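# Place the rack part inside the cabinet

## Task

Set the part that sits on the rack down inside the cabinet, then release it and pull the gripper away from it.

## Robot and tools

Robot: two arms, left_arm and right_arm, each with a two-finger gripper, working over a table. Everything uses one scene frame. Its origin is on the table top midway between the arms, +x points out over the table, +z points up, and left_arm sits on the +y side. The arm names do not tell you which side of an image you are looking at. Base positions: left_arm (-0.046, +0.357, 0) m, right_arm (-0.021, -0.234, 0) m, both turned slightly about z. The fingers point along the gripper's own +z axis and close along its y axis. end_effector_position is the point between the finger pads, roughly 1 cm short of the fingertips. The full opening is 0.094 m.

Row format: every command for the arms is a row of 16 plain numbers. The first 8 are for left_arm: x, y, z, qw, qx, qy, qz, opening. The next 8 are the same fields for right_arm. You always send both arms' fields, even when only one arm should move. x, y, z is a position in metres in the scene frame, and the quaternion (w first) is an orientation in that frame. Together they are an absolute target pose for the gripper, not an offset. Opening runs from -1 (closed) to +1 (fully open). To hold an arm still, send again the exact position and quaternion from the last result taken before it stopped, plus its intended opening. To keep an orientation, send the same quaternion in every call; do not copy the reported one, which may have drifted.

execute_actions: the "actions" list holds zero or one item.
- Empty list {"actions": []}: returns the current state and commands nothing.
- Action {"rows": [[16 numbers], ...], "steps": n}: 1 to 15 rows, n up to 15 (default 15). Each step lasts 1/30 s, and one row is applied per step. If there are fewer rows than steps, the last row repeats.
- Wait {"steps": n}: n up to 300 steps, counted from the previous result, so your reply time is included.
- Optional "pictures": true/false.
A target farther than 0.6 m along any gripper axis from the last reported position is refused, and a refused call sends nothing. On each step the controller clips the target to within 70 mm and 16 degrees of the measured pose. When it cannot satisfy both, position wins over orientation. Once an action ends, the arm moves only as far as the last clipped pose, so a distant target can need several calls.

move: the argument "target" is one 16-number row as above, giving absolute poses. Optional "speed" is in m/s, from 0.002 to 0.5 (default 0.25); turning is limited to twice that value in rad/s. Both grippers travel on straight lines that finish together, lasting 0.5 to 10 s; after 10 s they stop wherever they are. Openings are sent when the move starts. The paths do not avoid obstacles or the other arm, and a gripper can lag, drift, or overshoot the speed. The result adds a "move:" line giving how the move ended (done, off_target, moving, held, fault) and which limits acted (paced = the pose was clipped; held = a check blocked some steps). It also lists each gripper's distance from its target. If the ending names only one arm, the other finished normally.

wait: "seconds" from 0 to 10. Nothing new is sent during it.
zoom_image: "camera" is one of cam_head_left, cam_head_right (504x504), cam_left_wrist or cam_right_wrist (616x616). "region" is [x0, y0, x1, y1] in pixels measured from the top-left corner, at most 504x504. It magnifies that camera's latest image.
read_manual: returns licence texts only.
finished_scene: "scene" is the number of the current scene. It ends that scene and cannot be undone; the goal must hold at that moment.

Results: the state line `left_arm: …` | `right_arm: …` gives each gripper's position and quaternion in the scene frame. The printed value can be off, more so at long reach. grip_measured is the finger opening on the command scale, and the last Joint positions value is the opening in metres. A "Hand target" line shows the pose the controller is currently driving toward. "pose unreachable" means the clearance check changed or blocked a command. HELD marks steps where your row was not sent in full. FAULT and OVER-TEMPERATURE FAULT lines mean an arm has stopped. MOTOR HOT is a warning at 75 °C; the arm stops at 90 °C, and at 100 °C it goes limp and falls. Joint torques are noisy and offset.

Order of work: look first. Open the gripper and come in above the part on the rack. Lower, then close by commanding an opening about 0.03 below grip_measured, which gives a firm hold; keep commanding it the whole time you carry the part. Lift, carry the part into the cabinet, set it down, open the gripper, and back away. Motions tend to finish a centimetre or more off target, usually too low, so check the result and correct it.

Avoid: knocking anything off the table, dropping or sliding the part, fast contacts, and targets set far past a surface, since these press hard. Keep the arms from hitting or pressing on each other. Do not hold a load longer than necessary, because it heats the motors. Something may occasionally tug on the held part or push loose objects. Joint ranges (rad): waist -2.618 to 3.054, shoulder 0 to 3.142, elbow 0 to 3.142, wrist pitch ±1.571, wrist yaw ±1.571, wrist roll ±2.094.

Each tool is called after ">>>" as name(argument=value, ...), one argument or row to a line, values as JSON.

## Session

>>> execute_actions(
  actions=[],
)

Scene clock: 0.00 s of 4480.00 s.
left_arm: end_effector_position=(+0.1669, +0.4054, +0.1627) grip_measured=+1.000 end_effector_quat_wxyz=(+0.562, +0.238, +0.759, +0.227) | right_arm: end_effector_position=(+0.3702, -0.3921, +0.3517) grip_measured=+1.000 end_effector_quat_wxyz=(+0.516, +0.186, +0.771, -0.323)
Joint positions: left_arm=[ 0.594  0.047  0.22  -0.494  0.567  0.864  0.094] | right_arm=[-0.236  1.336  1.275 -0.267  0.637 -0.123  0.094]
Joint velocities: left_arm=[-0.002  0.002  0.002 -0.081  0.007  0.022  0.   ] | right_arm=[-0.012  0.017  0.002 -0.095  0.081  0.022  0.   ]
Joint torques (N m, as the arm reports them, + toward a larger angle): no reading
Motor temperatures (°C, as the motors report them): left_arm=[29 36 34 39 31 28] | right_arm=[31 32 34 36 31 32]
Hand target (left_arm): +0.167, +0.404, +0.172; +0.569, +0.240, +0.751, +0.233
Hand target (right_arm): +0.368, -0.392, +0.355; +0.518, +0.188, +0.769, -0.323

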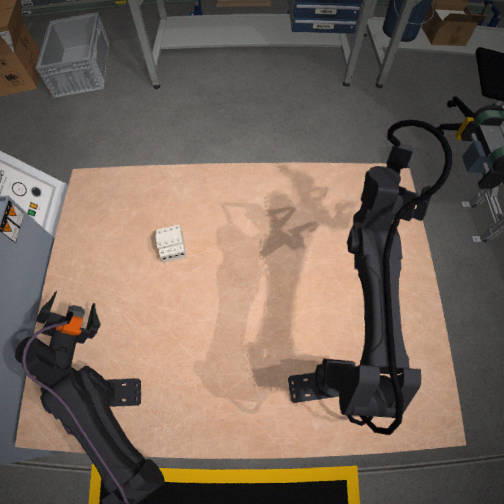

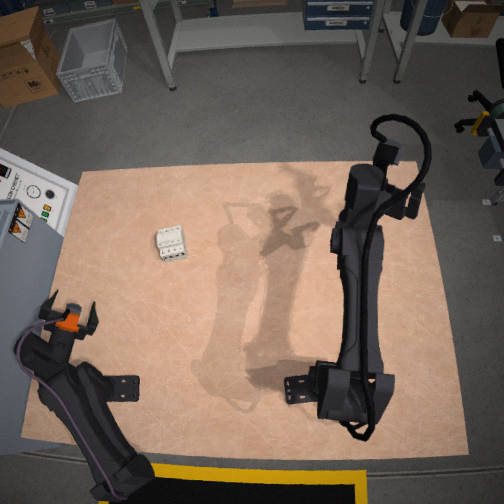

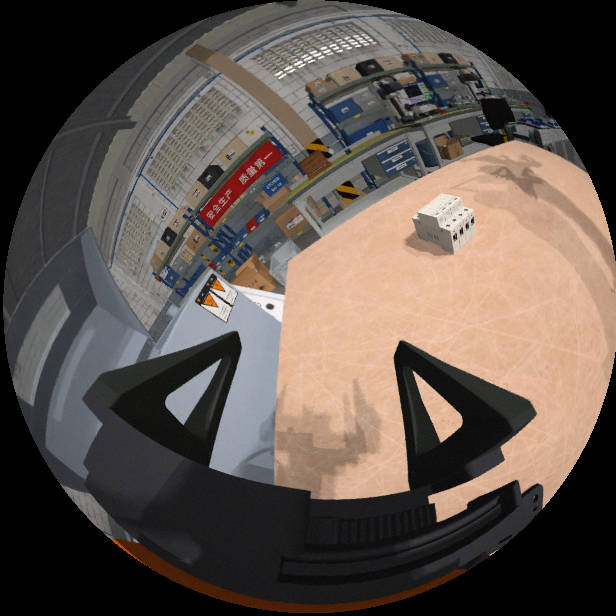

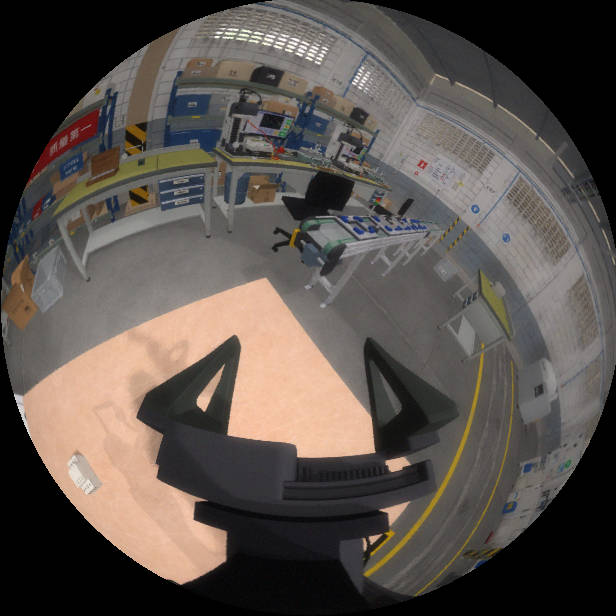

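>>> zoom_image(
  camera="cam_head_left",
  region=[120, 190, 220, 290],
)

>>> move(
  target=[0.37,0.205,0.15,0.1,0,0.995,0,1,0.3,-0.35,0.3,0.516,0.186,0.771,-0.323,1],
)

Region (120, 190, 220, 290) of cam_head_left's 504x504 image, scaled by 5.040, with more detail than that image has.

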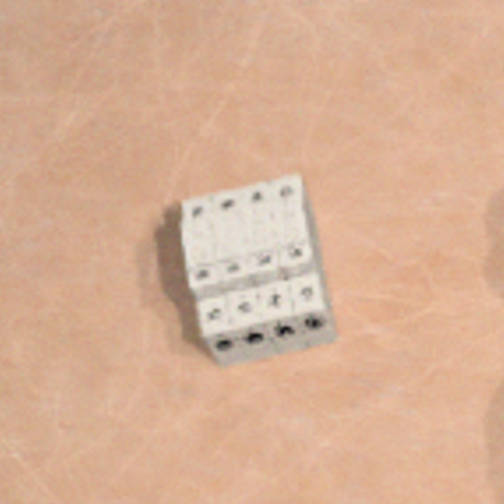

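Scene clock: 4.87 s of 4480.00 s.
left_arm: end_effector_position=(+0.3718, +0.2075, +0.1324) grip_measured=+1.000 end_effector_quat_wxyz=(+0.087, +0.005, +0.996, -0.001) | right_arm: end_effector_position=(+0.3075, -0.3505, +0.2998) grip_measured=+1.000 end_effector_quat_wxyz=(+0.512, +0.182, +0.774, -0.324)
Joint positions: left_arm=[-0.447  2.1    1.981 -1.29  -0.06  -0.356  0.094] | right_arm=[-0.079  1.066  0.921 -0.239  0.783 -0.056  0.094]
Joint velocities: left_arm=[-0.007  0.017 -0.017 -0.007 -0.022  0.022  0.   ] | right_arm=[-0.007 -0.017  0.007  0.051  0.037 -0.022  0.   ]
Joint torques (N m, as the arm reports them, + toward a larger angle): left_arm=[ 0.16 -9.83  7.76  0.32 -0.04 -0.06] | right_arm=[ 0.79 -4.92  6.59  1.53  0.27  0.1 ]
Motor temperatures (°C, as the motors report them): left_arm=[29 36 35 40 31 28] | right_arm=[31 33 35 37 31 32]
Hand target (left_arm): +0.375, +0.206, +0.144; +0.099, -0.002, +0.995, -0.008
Hand target (right_arm): +0.301, -0.349, +0.300; +0.516, +0.186, +0.771, -0.323
Off the commanded pose (left_arm): 0.018 m, 2 deg.
Off the commanded pose (right_arm): 0.008 m, 1 deg.
move: off_target (left_arm)

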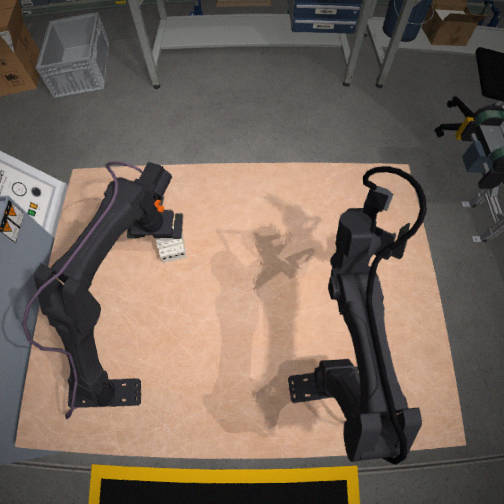

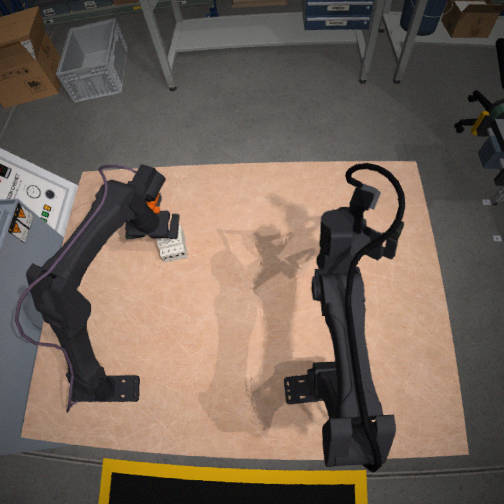

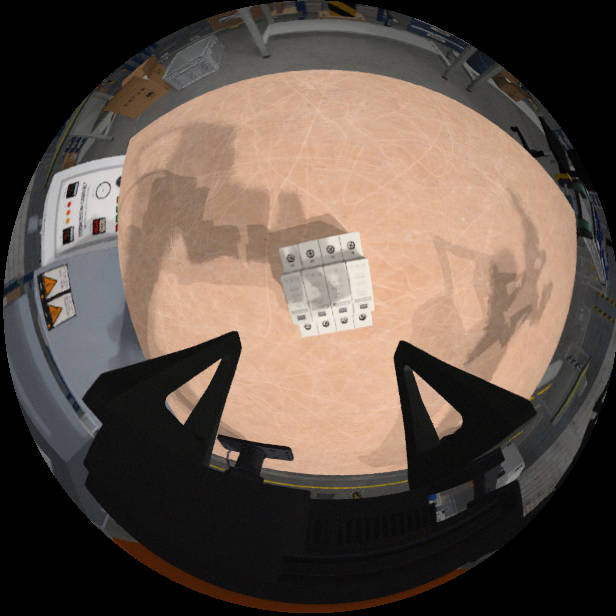

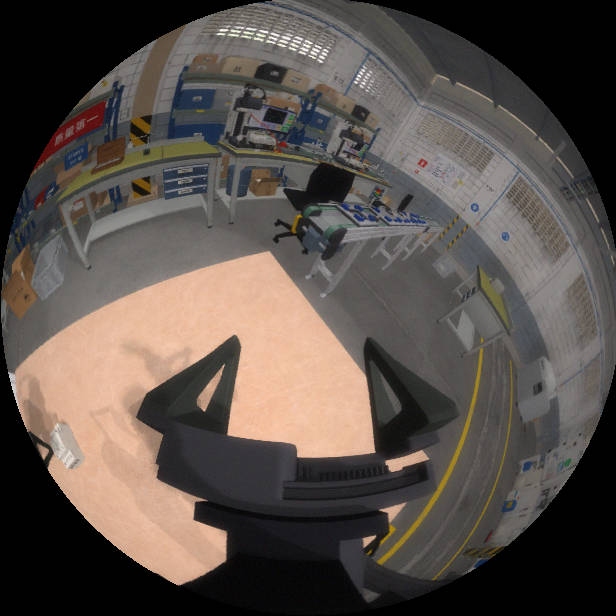

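>>> move(
  target=[0.378,0.205,0.12,0.381,-0.097,0.919,0.04,1,0.3,-0.35,0.3,0.516,0.186,0.771,-0.323,1],
  speed=0.15,
)

Scene clock: 10.03 s of 4480.00 s.
left_arm: end_effector_position=(+0.3755, +0.2069, +0.1036) grip_measured=+1.000 end_effector_quat_wxyz=(+0.355, -0.086, +0.930, +0.051) | right_arm: end_effector_position=(+0.3075, -0.3505, +0.2998) grip_measured=+1.000 end_effector_quat_wxyz=(+0.512, +0.182, +0.774, -0.324)
Joint positions: left_arm=[-0.607  1.788  1.22  -0.427 -0.482 -0.571  0.094] | right_arm=[-0.079  1.066  0.921 -0.239  0.783 -0.056  0.094]
Joint velocities: left_arm=[ 0.012 -0.002 -0.002  0.051  0.051 -0.007  0.   ] | right_arm=[ 0.012 -0.012  0.002  0.022 -0.007  0.051  0.   ]
Joint torques (N m, as the arm reports them, + toward a larger angle): left_arm=[-0.63 -9.69  5.61  1.19 -0.41 -0.04] | right_arm=[ 0.47 -5.15  6.47  1.52  0.23  0.08]
Motor temperatures (°C, as the motors report them): left_arm=[29 39 35 40 31 28] | right_arm=[31 33 35 38 31 32]
Hand target (left_arm): +0.378, +0.204, +0.121; +0.380, -0.096, +0.919, +0.041
Hand target (right_arm): +0.300, -0.350, +0.300; +0.516, +0.186, +0.771, -0.323
Off the commanded pose (left_arm): 0.017 m, 4 deg.
Off the commanded pose (right_arm): 0.008 m, 1 deg.
move: off_target (left_arm)

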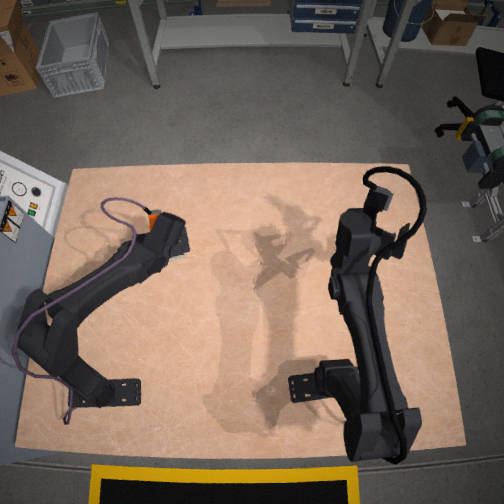

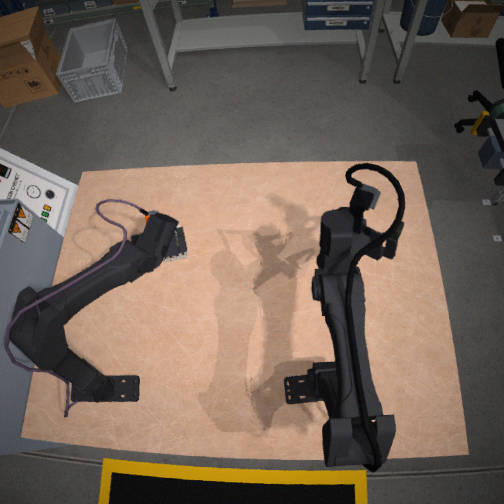

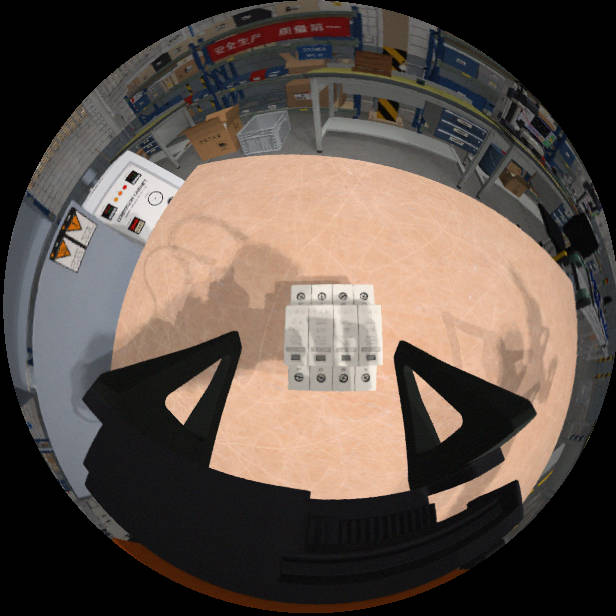

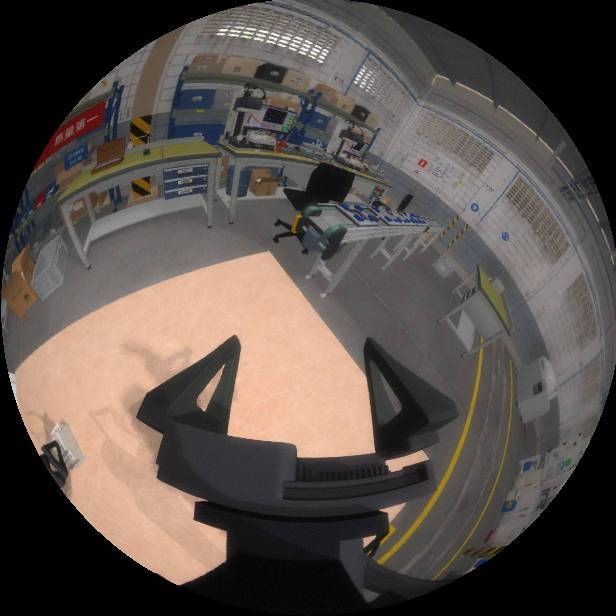

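>>> move(
  target=[0.38,0.194,0.047,0.381,-0.097,0.919,0.04,1,0.3,-0.35,0.3,0.516,0.186,0.771,-0.323,1],
  speed=0.06,
)

Scene clock: 12.57 s of 4480.00 s.
left_arm: end_effector_position=(+0.3776, +0.1968, +0.0413) grip_measured=+1.000 end_effector_quat_wxyz=(+0.366, -0.091, +0.925, +0.043) | right_arm: end_effector_position=(+0.3075, -0.3505, +0.2998) grip_measured=+1.000 end_effector_quat_wxyz=(+0.512, +0.182, +0.774, -0.324)
Joint positions: left_arm=[-0.629  1.906  1.083 -0.152 -0.495 -0.594  0.094] | right_arm=[-0.079  1.066  0.921 -0.239  0.783 -0.056  0.094]
Joint velocities: left_arm=[-0.027  0.002 -0.007 -0.081  0.022 -0.037  0.   ] | right_arm=[-0.012  0.007  0.012 -0.066 -0.095  0.051  0.   ]
Joint torques (N m, as the arm reports them, + toward a larger angle): left_arm=[-0.72 -8.1   5.19  1.21 -0.43 -0.06] | right_arm=[ 0.5  -5.12  6.44  1.53  0.23  0.08]
Motor temperatures (°C, as the motors report them): left_arm=[29 39 35 40 31 28] | right_arm=[31 33 35 38 31 32]
Hand target (left_arm): +0.380, +0.194, +0.046; +0.380, -0.097, +0.919, +0.040
Hand target (right_arm): +0.300, -0.350, +0.300; +0.516, +0.186, +0.771, -0.323
Off the commanded pose (left_arm): 0.007 m, 2 deg.
Off the commanded pose (right_arm): 0.008 m, 1 deg.
move: done

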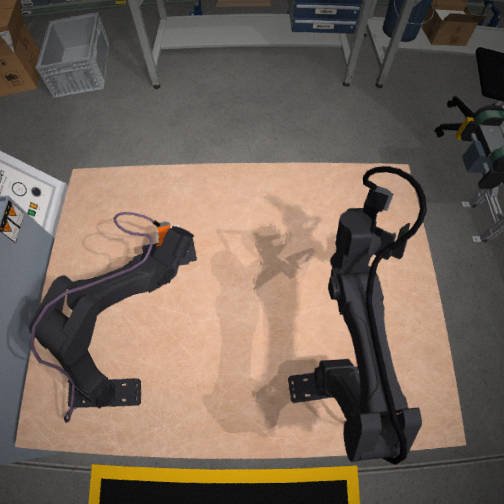

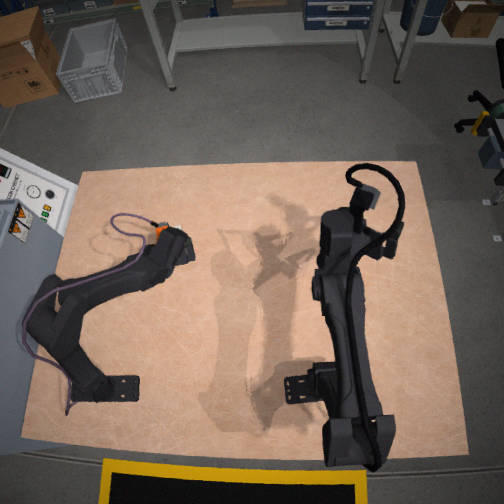

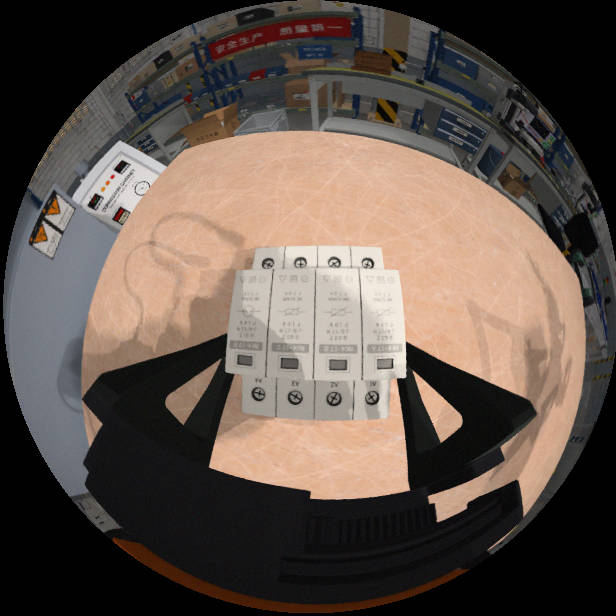

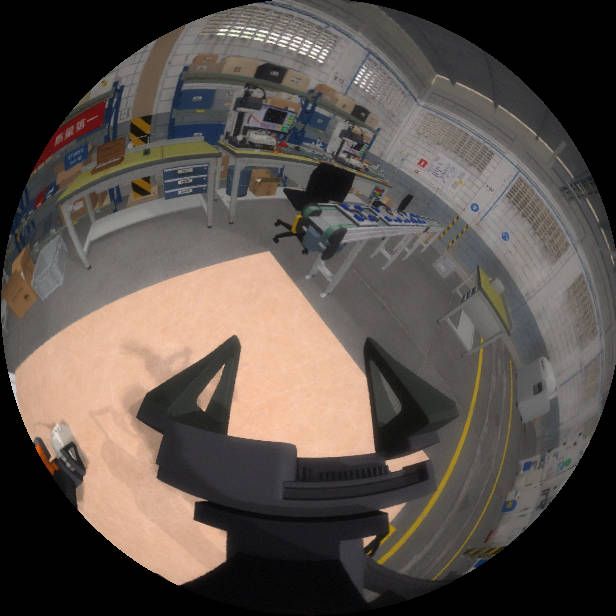

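>>> move(
  target=[0.372,0.193,0.036,0.381,-0.097,0.919,0.04,1,0.3,-0.35,0.3,0.516,0.186,0.771,-0.323,1],
  speed=0.04,
)

>>> move(
  target=[0.372,0.193,0.036,0.381,-0.097,0.919,0.04,0.5,0.3,-0.35,0.3,0.516,0.186,0.771,-0.323,1],
)

Scene clock: 14.87 s of 4480.00 s.
left_arm: end_effector_position=(+0.3702, +0.1950, +0.0330) grip_measured=+1.000 end_effector_quat_wxyz=(+0.368, -0.091, +0.924, +0.041) | right_arm: end_effector_position=(+0.3075, -0.3505, +0.2998) grip_measured=+1.000 end_effector_quat_wxyz=(+0.512, +0.182, +0.774, -0.324)
Joint positions: left_arm=[-0.644  1.906  1.041 -0.112 -0.503 -0.607  0.094] | right_arm=[-0.079  1.066  0.921 -0.239  0.783 -0.056  0.094]
Joint velocities: left_arm=[-0.022  0.012 -0.007  0.037 -0.022  0.037  0.   ] | right_arm=[-0.012 -0.017  0.002 -0.007 -0.007 -0.007  0.   ]
Joint torques (N m, as the arm reports them, + toward a larger angle): left_arm=[-0.64 -7.72  4.9   1.22 -0.43 -0.07] | right_arm=[ 0.45 -5.16  6.46  1.53  0.24  0.06]
Motor temperatures (°C, as the motors report them): left_arm=[29 39 35 40 31 28] | right_arm=[31 33 35 39 31 32]
Hand target (left_arm): +0.372, +0.193, +0.036; +0.380, -0.097, +0.919, +0.040
Hand target (right_arm): +0.300, -0.350, +0.300; +0.516, +0.186, +0.771, -0.323
Off the commanded pose (left_arm): 0.004 m, 2 deg.
Off the commanded pose (right_arm): 0.008 m, 1 deg.
move: done

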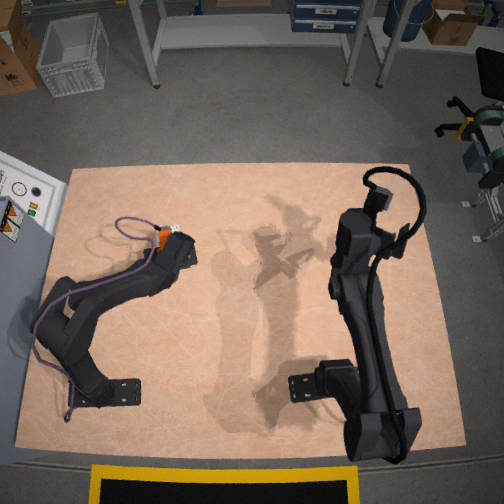

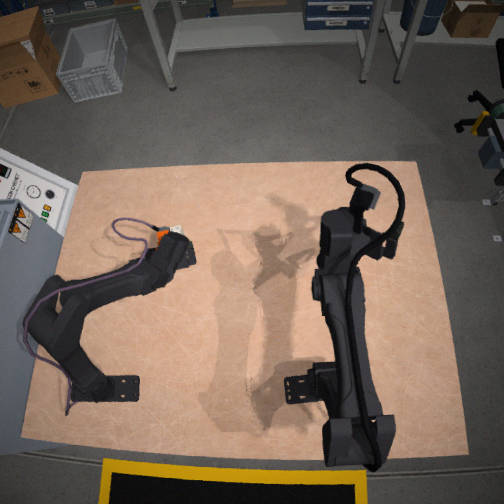

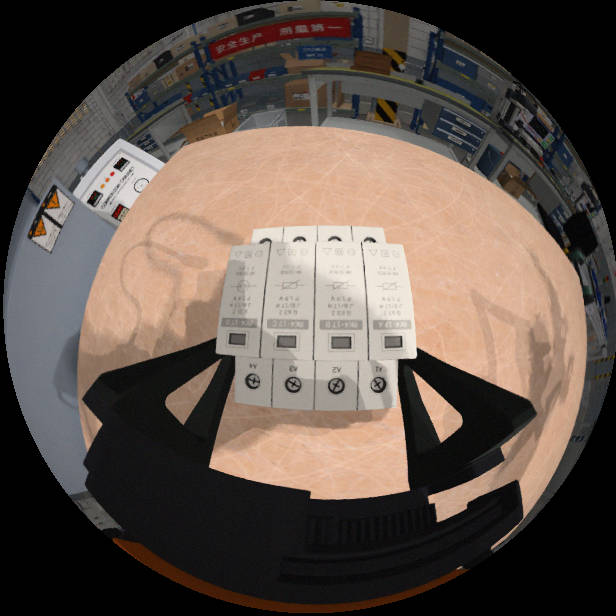

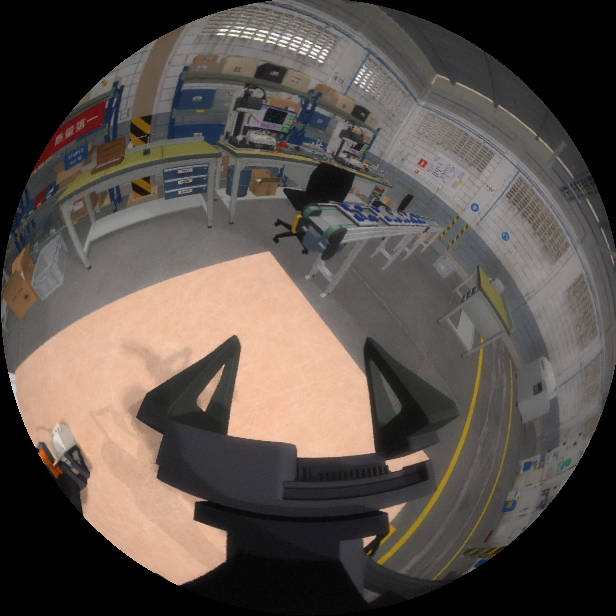

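Scene clock: 15.57 s of 4480.00 s.
left_arm: end_effector_position=(+0.3701, +0.1947, +0.0329) grip_measured=+0.537 end_effector_quat_wxyz=(+0.368, -0.092, +0.924, +0.040) | right_arm: end_effector_position=(+0.3075, -0.3505, +0.2998) grip_measured=+1.000 end_effector_quat_wxyz=(+0.512, +0.182, +0.774, -0.324)
Joint positions: left_arm=[-0.644  1.906  1.041 -0.112 -0.502 -0.61   0.072] | right_arm=[-0.079  1.066  0.921 -0.239  0.783 -0.056  0.094]
Joint velocities: left_arm=[-0.022 -0.002 -0.002  0.007 -0.007  0.007  0.   ] | right_arm=[ 0.002  0.007 -0.002 -0.007  0.022 -0.007  0.   ]
Joint torques (N m, as the arm reports them, + toward a larger angle): left_arm=[-0.67 -7.8   4.87  1.24 -0.45 -0.03] | right_arm=[ 0.46 -5.15  6.49  1.53  0.24  0.06]
Motor temperatures (°C, as the motors report them): left_arm=[29 39 35 41 31 28] | right_arm=[31 33 35 39 31 32]
Hand target (left_arm): +0.372, +0.193, +0.036; +0.380, -0.097, +0.919, +0.040
Hand target (right_arm): +0.300, -0.350, +0.300; +0.516, +0.186, +0.771, -0.323
Off the commanded pose (left_arm): 0.004 m, 2 deg.
Off the commanded pose (right_arm): 0.008 m, 1 deg.
move: done

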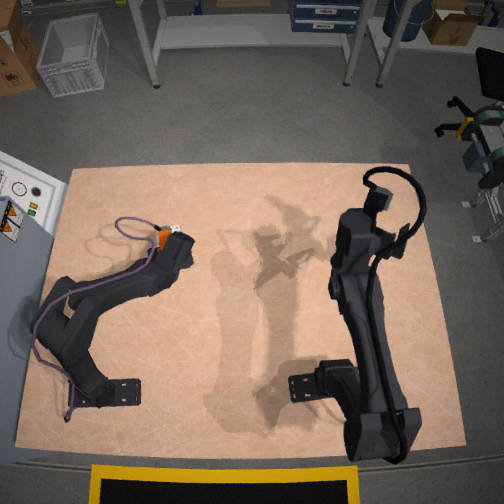

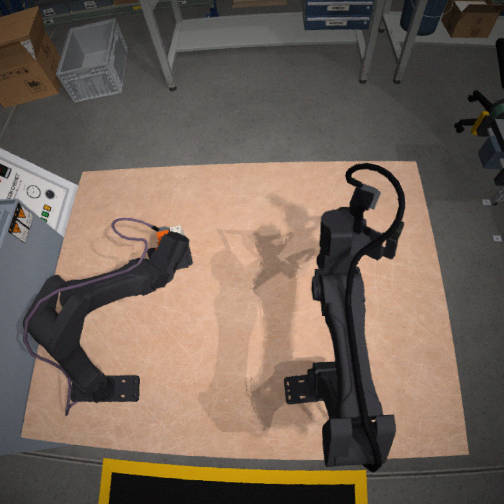

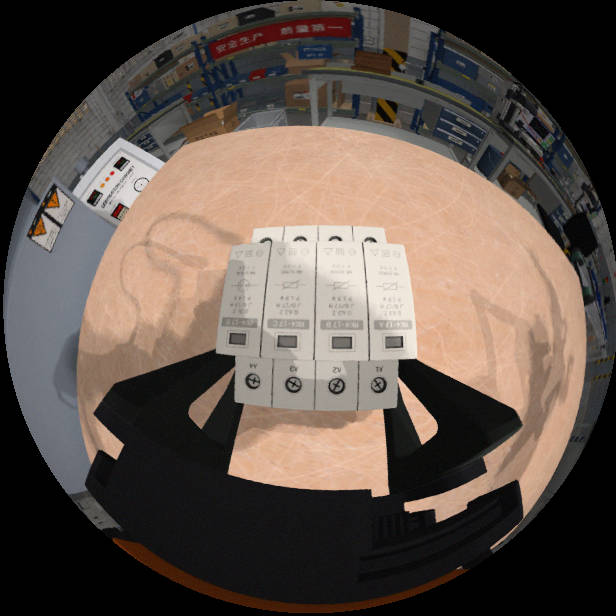

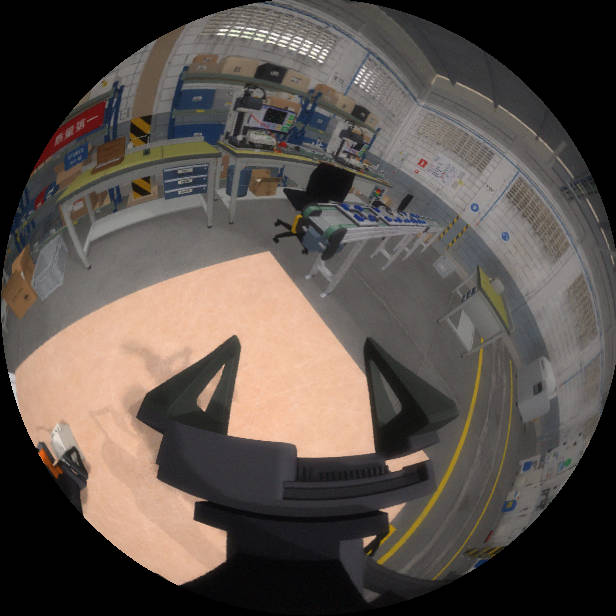

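>>> move(
  target=[0.372,0.193,0.036,0.381,-0.097,0.919,0.04,0.85,0.3,-0.35,0.3,0.516,0.186,0.771,-0.323,1],
)

>>> move(
  target=[0.39,0.197,0.034,0.381,-0.097,0.919,0.04,0.85,0.3,-0.35,0.3,0.516,0.186,0.771,-0.323,1],
  speed=0.04,
)

>>> move(
  target=[0.39,0.197,0.034,0.381,-0.097,0.919,0.04,0.5,0.3,-0.35,0.3,0.516,0.186,0.771,-0.323,1],
)

Scene clock: 18.27 s of 4480.00 s.
left_arm: end_effector_position=(+0.3705, +0.1947, +0.0332) grip_measured=+0.848 end_effector_quat_wxyz=(+0.369, -0.093, +0.924, +0.040) | right_arm: end_effector_position=(+0.3075, -0.3505, +0.2998) grip_measured=+1.000 end_effector_quat_wxyz=(+0.512, +0.182, +0.774, -0.324)
Joint positions: left_arm=[-0.644  1.906  1.041 -0.11  -0.503 -0.61   0.087] | right_arm=[-0.079  1.066  0.921 -0.239  0.783 -0.056  0.094]
Joint velocities: left_arm=[ 0.002 -0.002 -0.002  0.037 -0.066 -0.081  0.   ] | right_arm=[-0.002 -0.017 -0.022 -0.022 -0.037 -0.051  0.   ]
Joint torques (N m, as the arm reports them, + toward a larger angle): left_arm=[-0.65 -7.77  4.85  1.19 -0.43 -0.04] | right_arm=[ 0.44 -5.16  6.48  1.53  0.24  0.07]
Motor temperatures (°C, as the motors report them): left_arm=[29 40 35 41 31 28] | right_arm=[31 33 36 39 31 32]
Hand target (left_arm): +0.372, +0.193, +0.036; +0.381, -0.097, +0.919, +0.040
Hand target (right_arm): +0.300, -0.350, +0.300; +0.516, +0.186, +0.771, -0.323
Off the commanded pose (left_arm): 0.004 m, 2 deg.
Off the commanded pose (right_arm): 0.008 m, 1 deg.
move: done

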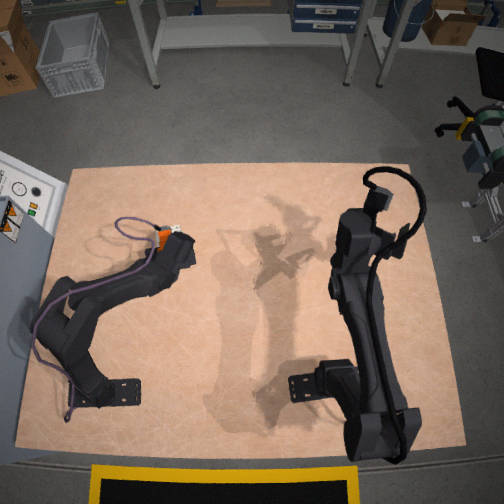

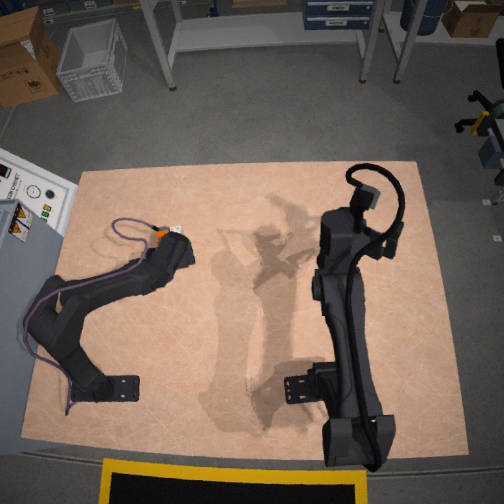

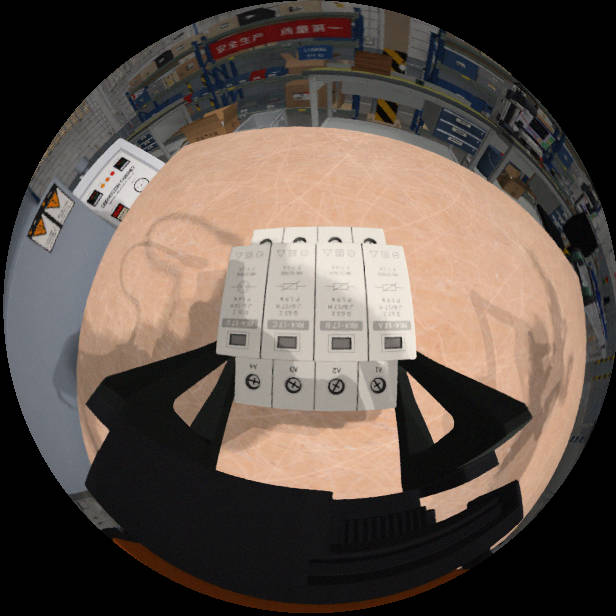

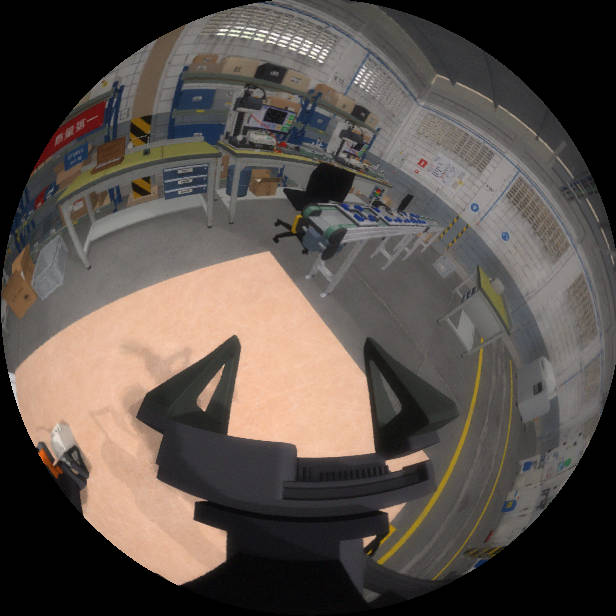

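Scene clock: 19.20 s of 4480.00 s.
left_arm: end_effector_position=(+0.3752, +0.2001, +0.0210) grip_measured=+0.848 end_effector_quat_wxyz=(+0.361, -0.090, +0.927, +0.049) | right_arm: end_effector_position=(+0.3075, -0.3505, +0.2998) grip_measured=+1.000 end_effector_quat_wxyz=(+0.512, +0.182, +0.774, -0.324)
Joint positions: left_arm=[-0.626  1.947  1.053 -0.098 -0.498 -0.593  0.087] | right_arm=[-0.079  1.066  0.921 -0.239  0.783 -0.056  0.094]
Joint velocities: left_arm=[-0.007  0.007 -0.007 -0.051  0.051  0.007 -0.   ] | right_arm=[ 0.002 -0.012 -0.017  0.066 -0.022  0.037  0.   ]
Joint torques (N m, as the arm reports them, + toward a larger angle): left_arm=[ 0.64 -7.93  7.25  1.2  -0.3   0.1 ] | right_arm=[ 0.46 -5.17  6.5   1.53  0.23  0.07]
Motor temperatures (°C, as the motors report them): left_arm=[29 40 35 41 31 28] | right_arm=[31 33 36 39 31 32]
Hand target (left_arm): +0.389, +0.198, +0.034; +0.381, -0.097, +0.919, +0.040
Hand target (right_arm): +0.300, -0.350, +0.300; +0.516, +0.186, +0.771, -0.323
Off the commanded pose (left_arm): 0.020 m, 3 deg.
Off the commanded pose (right_arm): 0.008 m, 1 deg.
move: off_target (left_arm)

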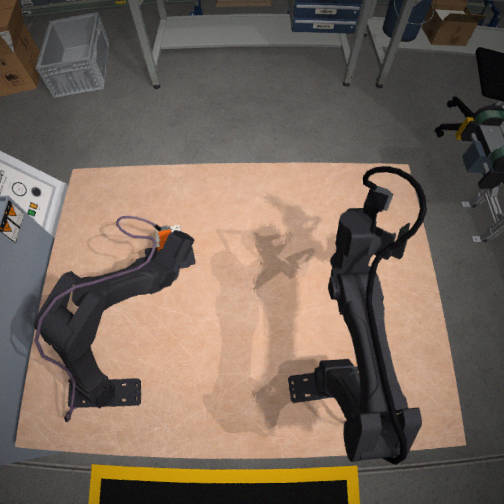

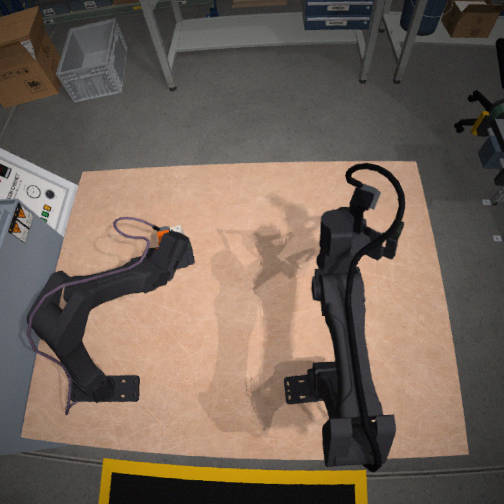

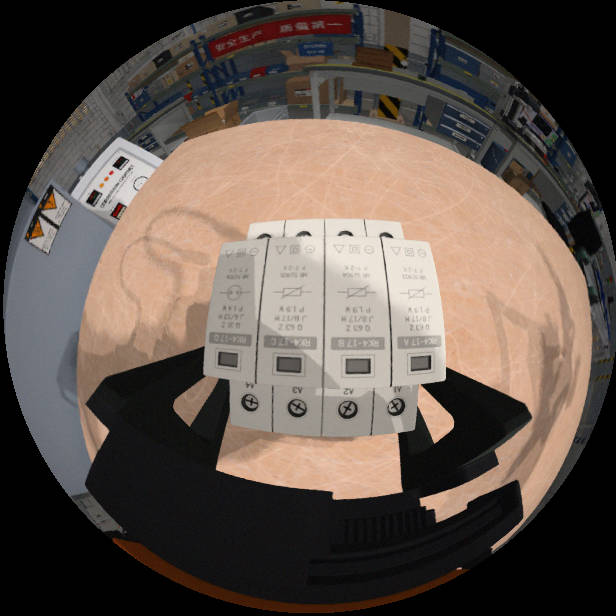

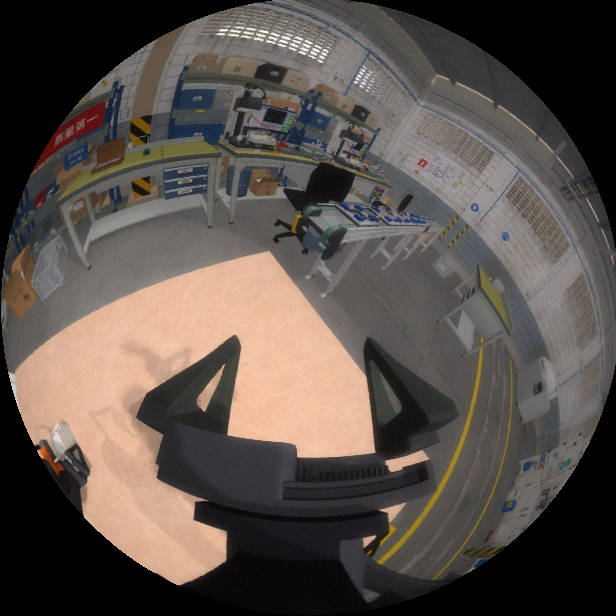

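Scene clock: 19.90 s of 4480.00 s.
left_arm: end_effector_position=(+0.3750, +0.1990, +0.0206) grip_measured=+0.534 end_effector_quat_wxyz=(+0.359, -0.090, +0.928, +0.046) | right_arm: end_effector_position=(+0.3075, -0.3505, +0.2998) grip_measured=+1.000 end_effector_quat_wxyz=(+0.512, +0.182, +0.774, -0.324)
Joint positions: left_arm=[-0.626  1.947  1.053 -0.097 -0.491 -0.594  0.072] | right_arm=[-0.079  1.066  0.921 -0.239  0.783 -0.056  0.094]
Joint velocities: left_arm=[ 0.017 -0.007 -0.022  0.007 -0.022  0.037 -0.   ] | right_arm=[ 0.002 -0.007  0.002  0.007 -0.007  0.007  0.   ]
Joint torques (N m, as the arm reports them, + toward a larger angle): left_arm=[ 0.66 -7.91  7.27  1.18 -0.35  0.11] | right_arm=[ 0.46 -5.14  6.48  1.52  0.23  0.06]
Motor temperatures (°C, as the motors report them): left_arm=[29 40 35 41 31 28] | right_arm=[31 33 36 39 31 32]
Hand target (left_arm): +0.389, +0.198, +0.034; +0.381, -0.097, +0.919, +0.040
Hand target (right_arm): +0.300, -0.350, +0.300; +0.516, +0.186, +0.771, -0.323
Off the commanded pose (left_arm): 0.020 m, 3 deg.
Off the commanded pose (right_arm): 0.008 m, 1 deg.
move: off_target (left_arm)

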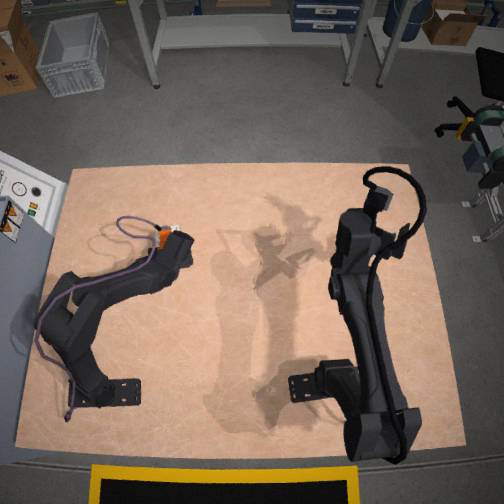

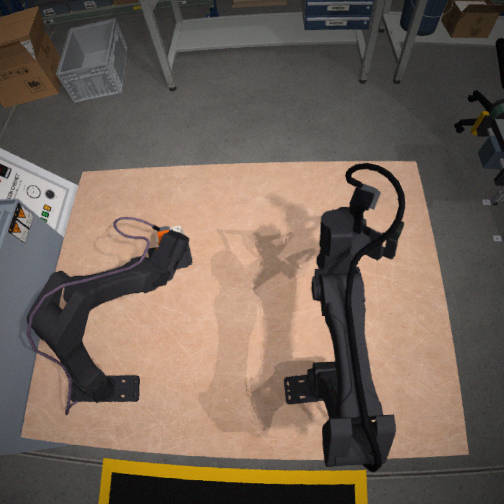

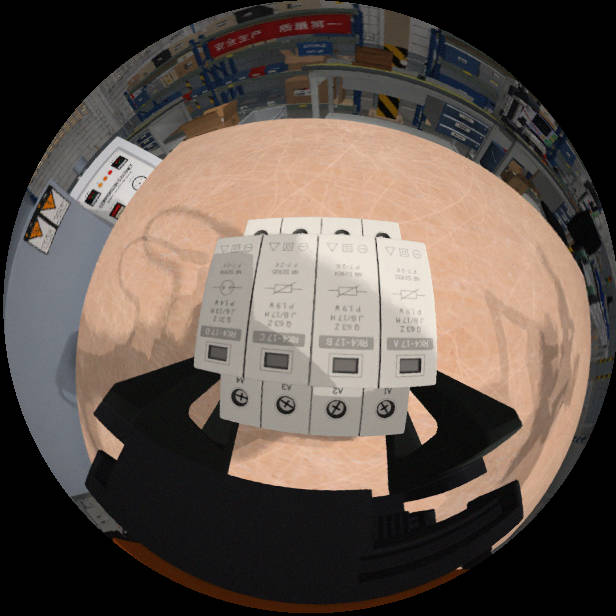

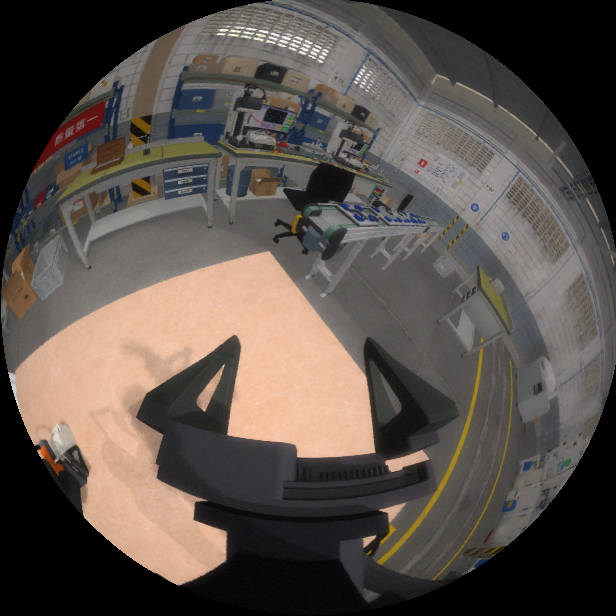

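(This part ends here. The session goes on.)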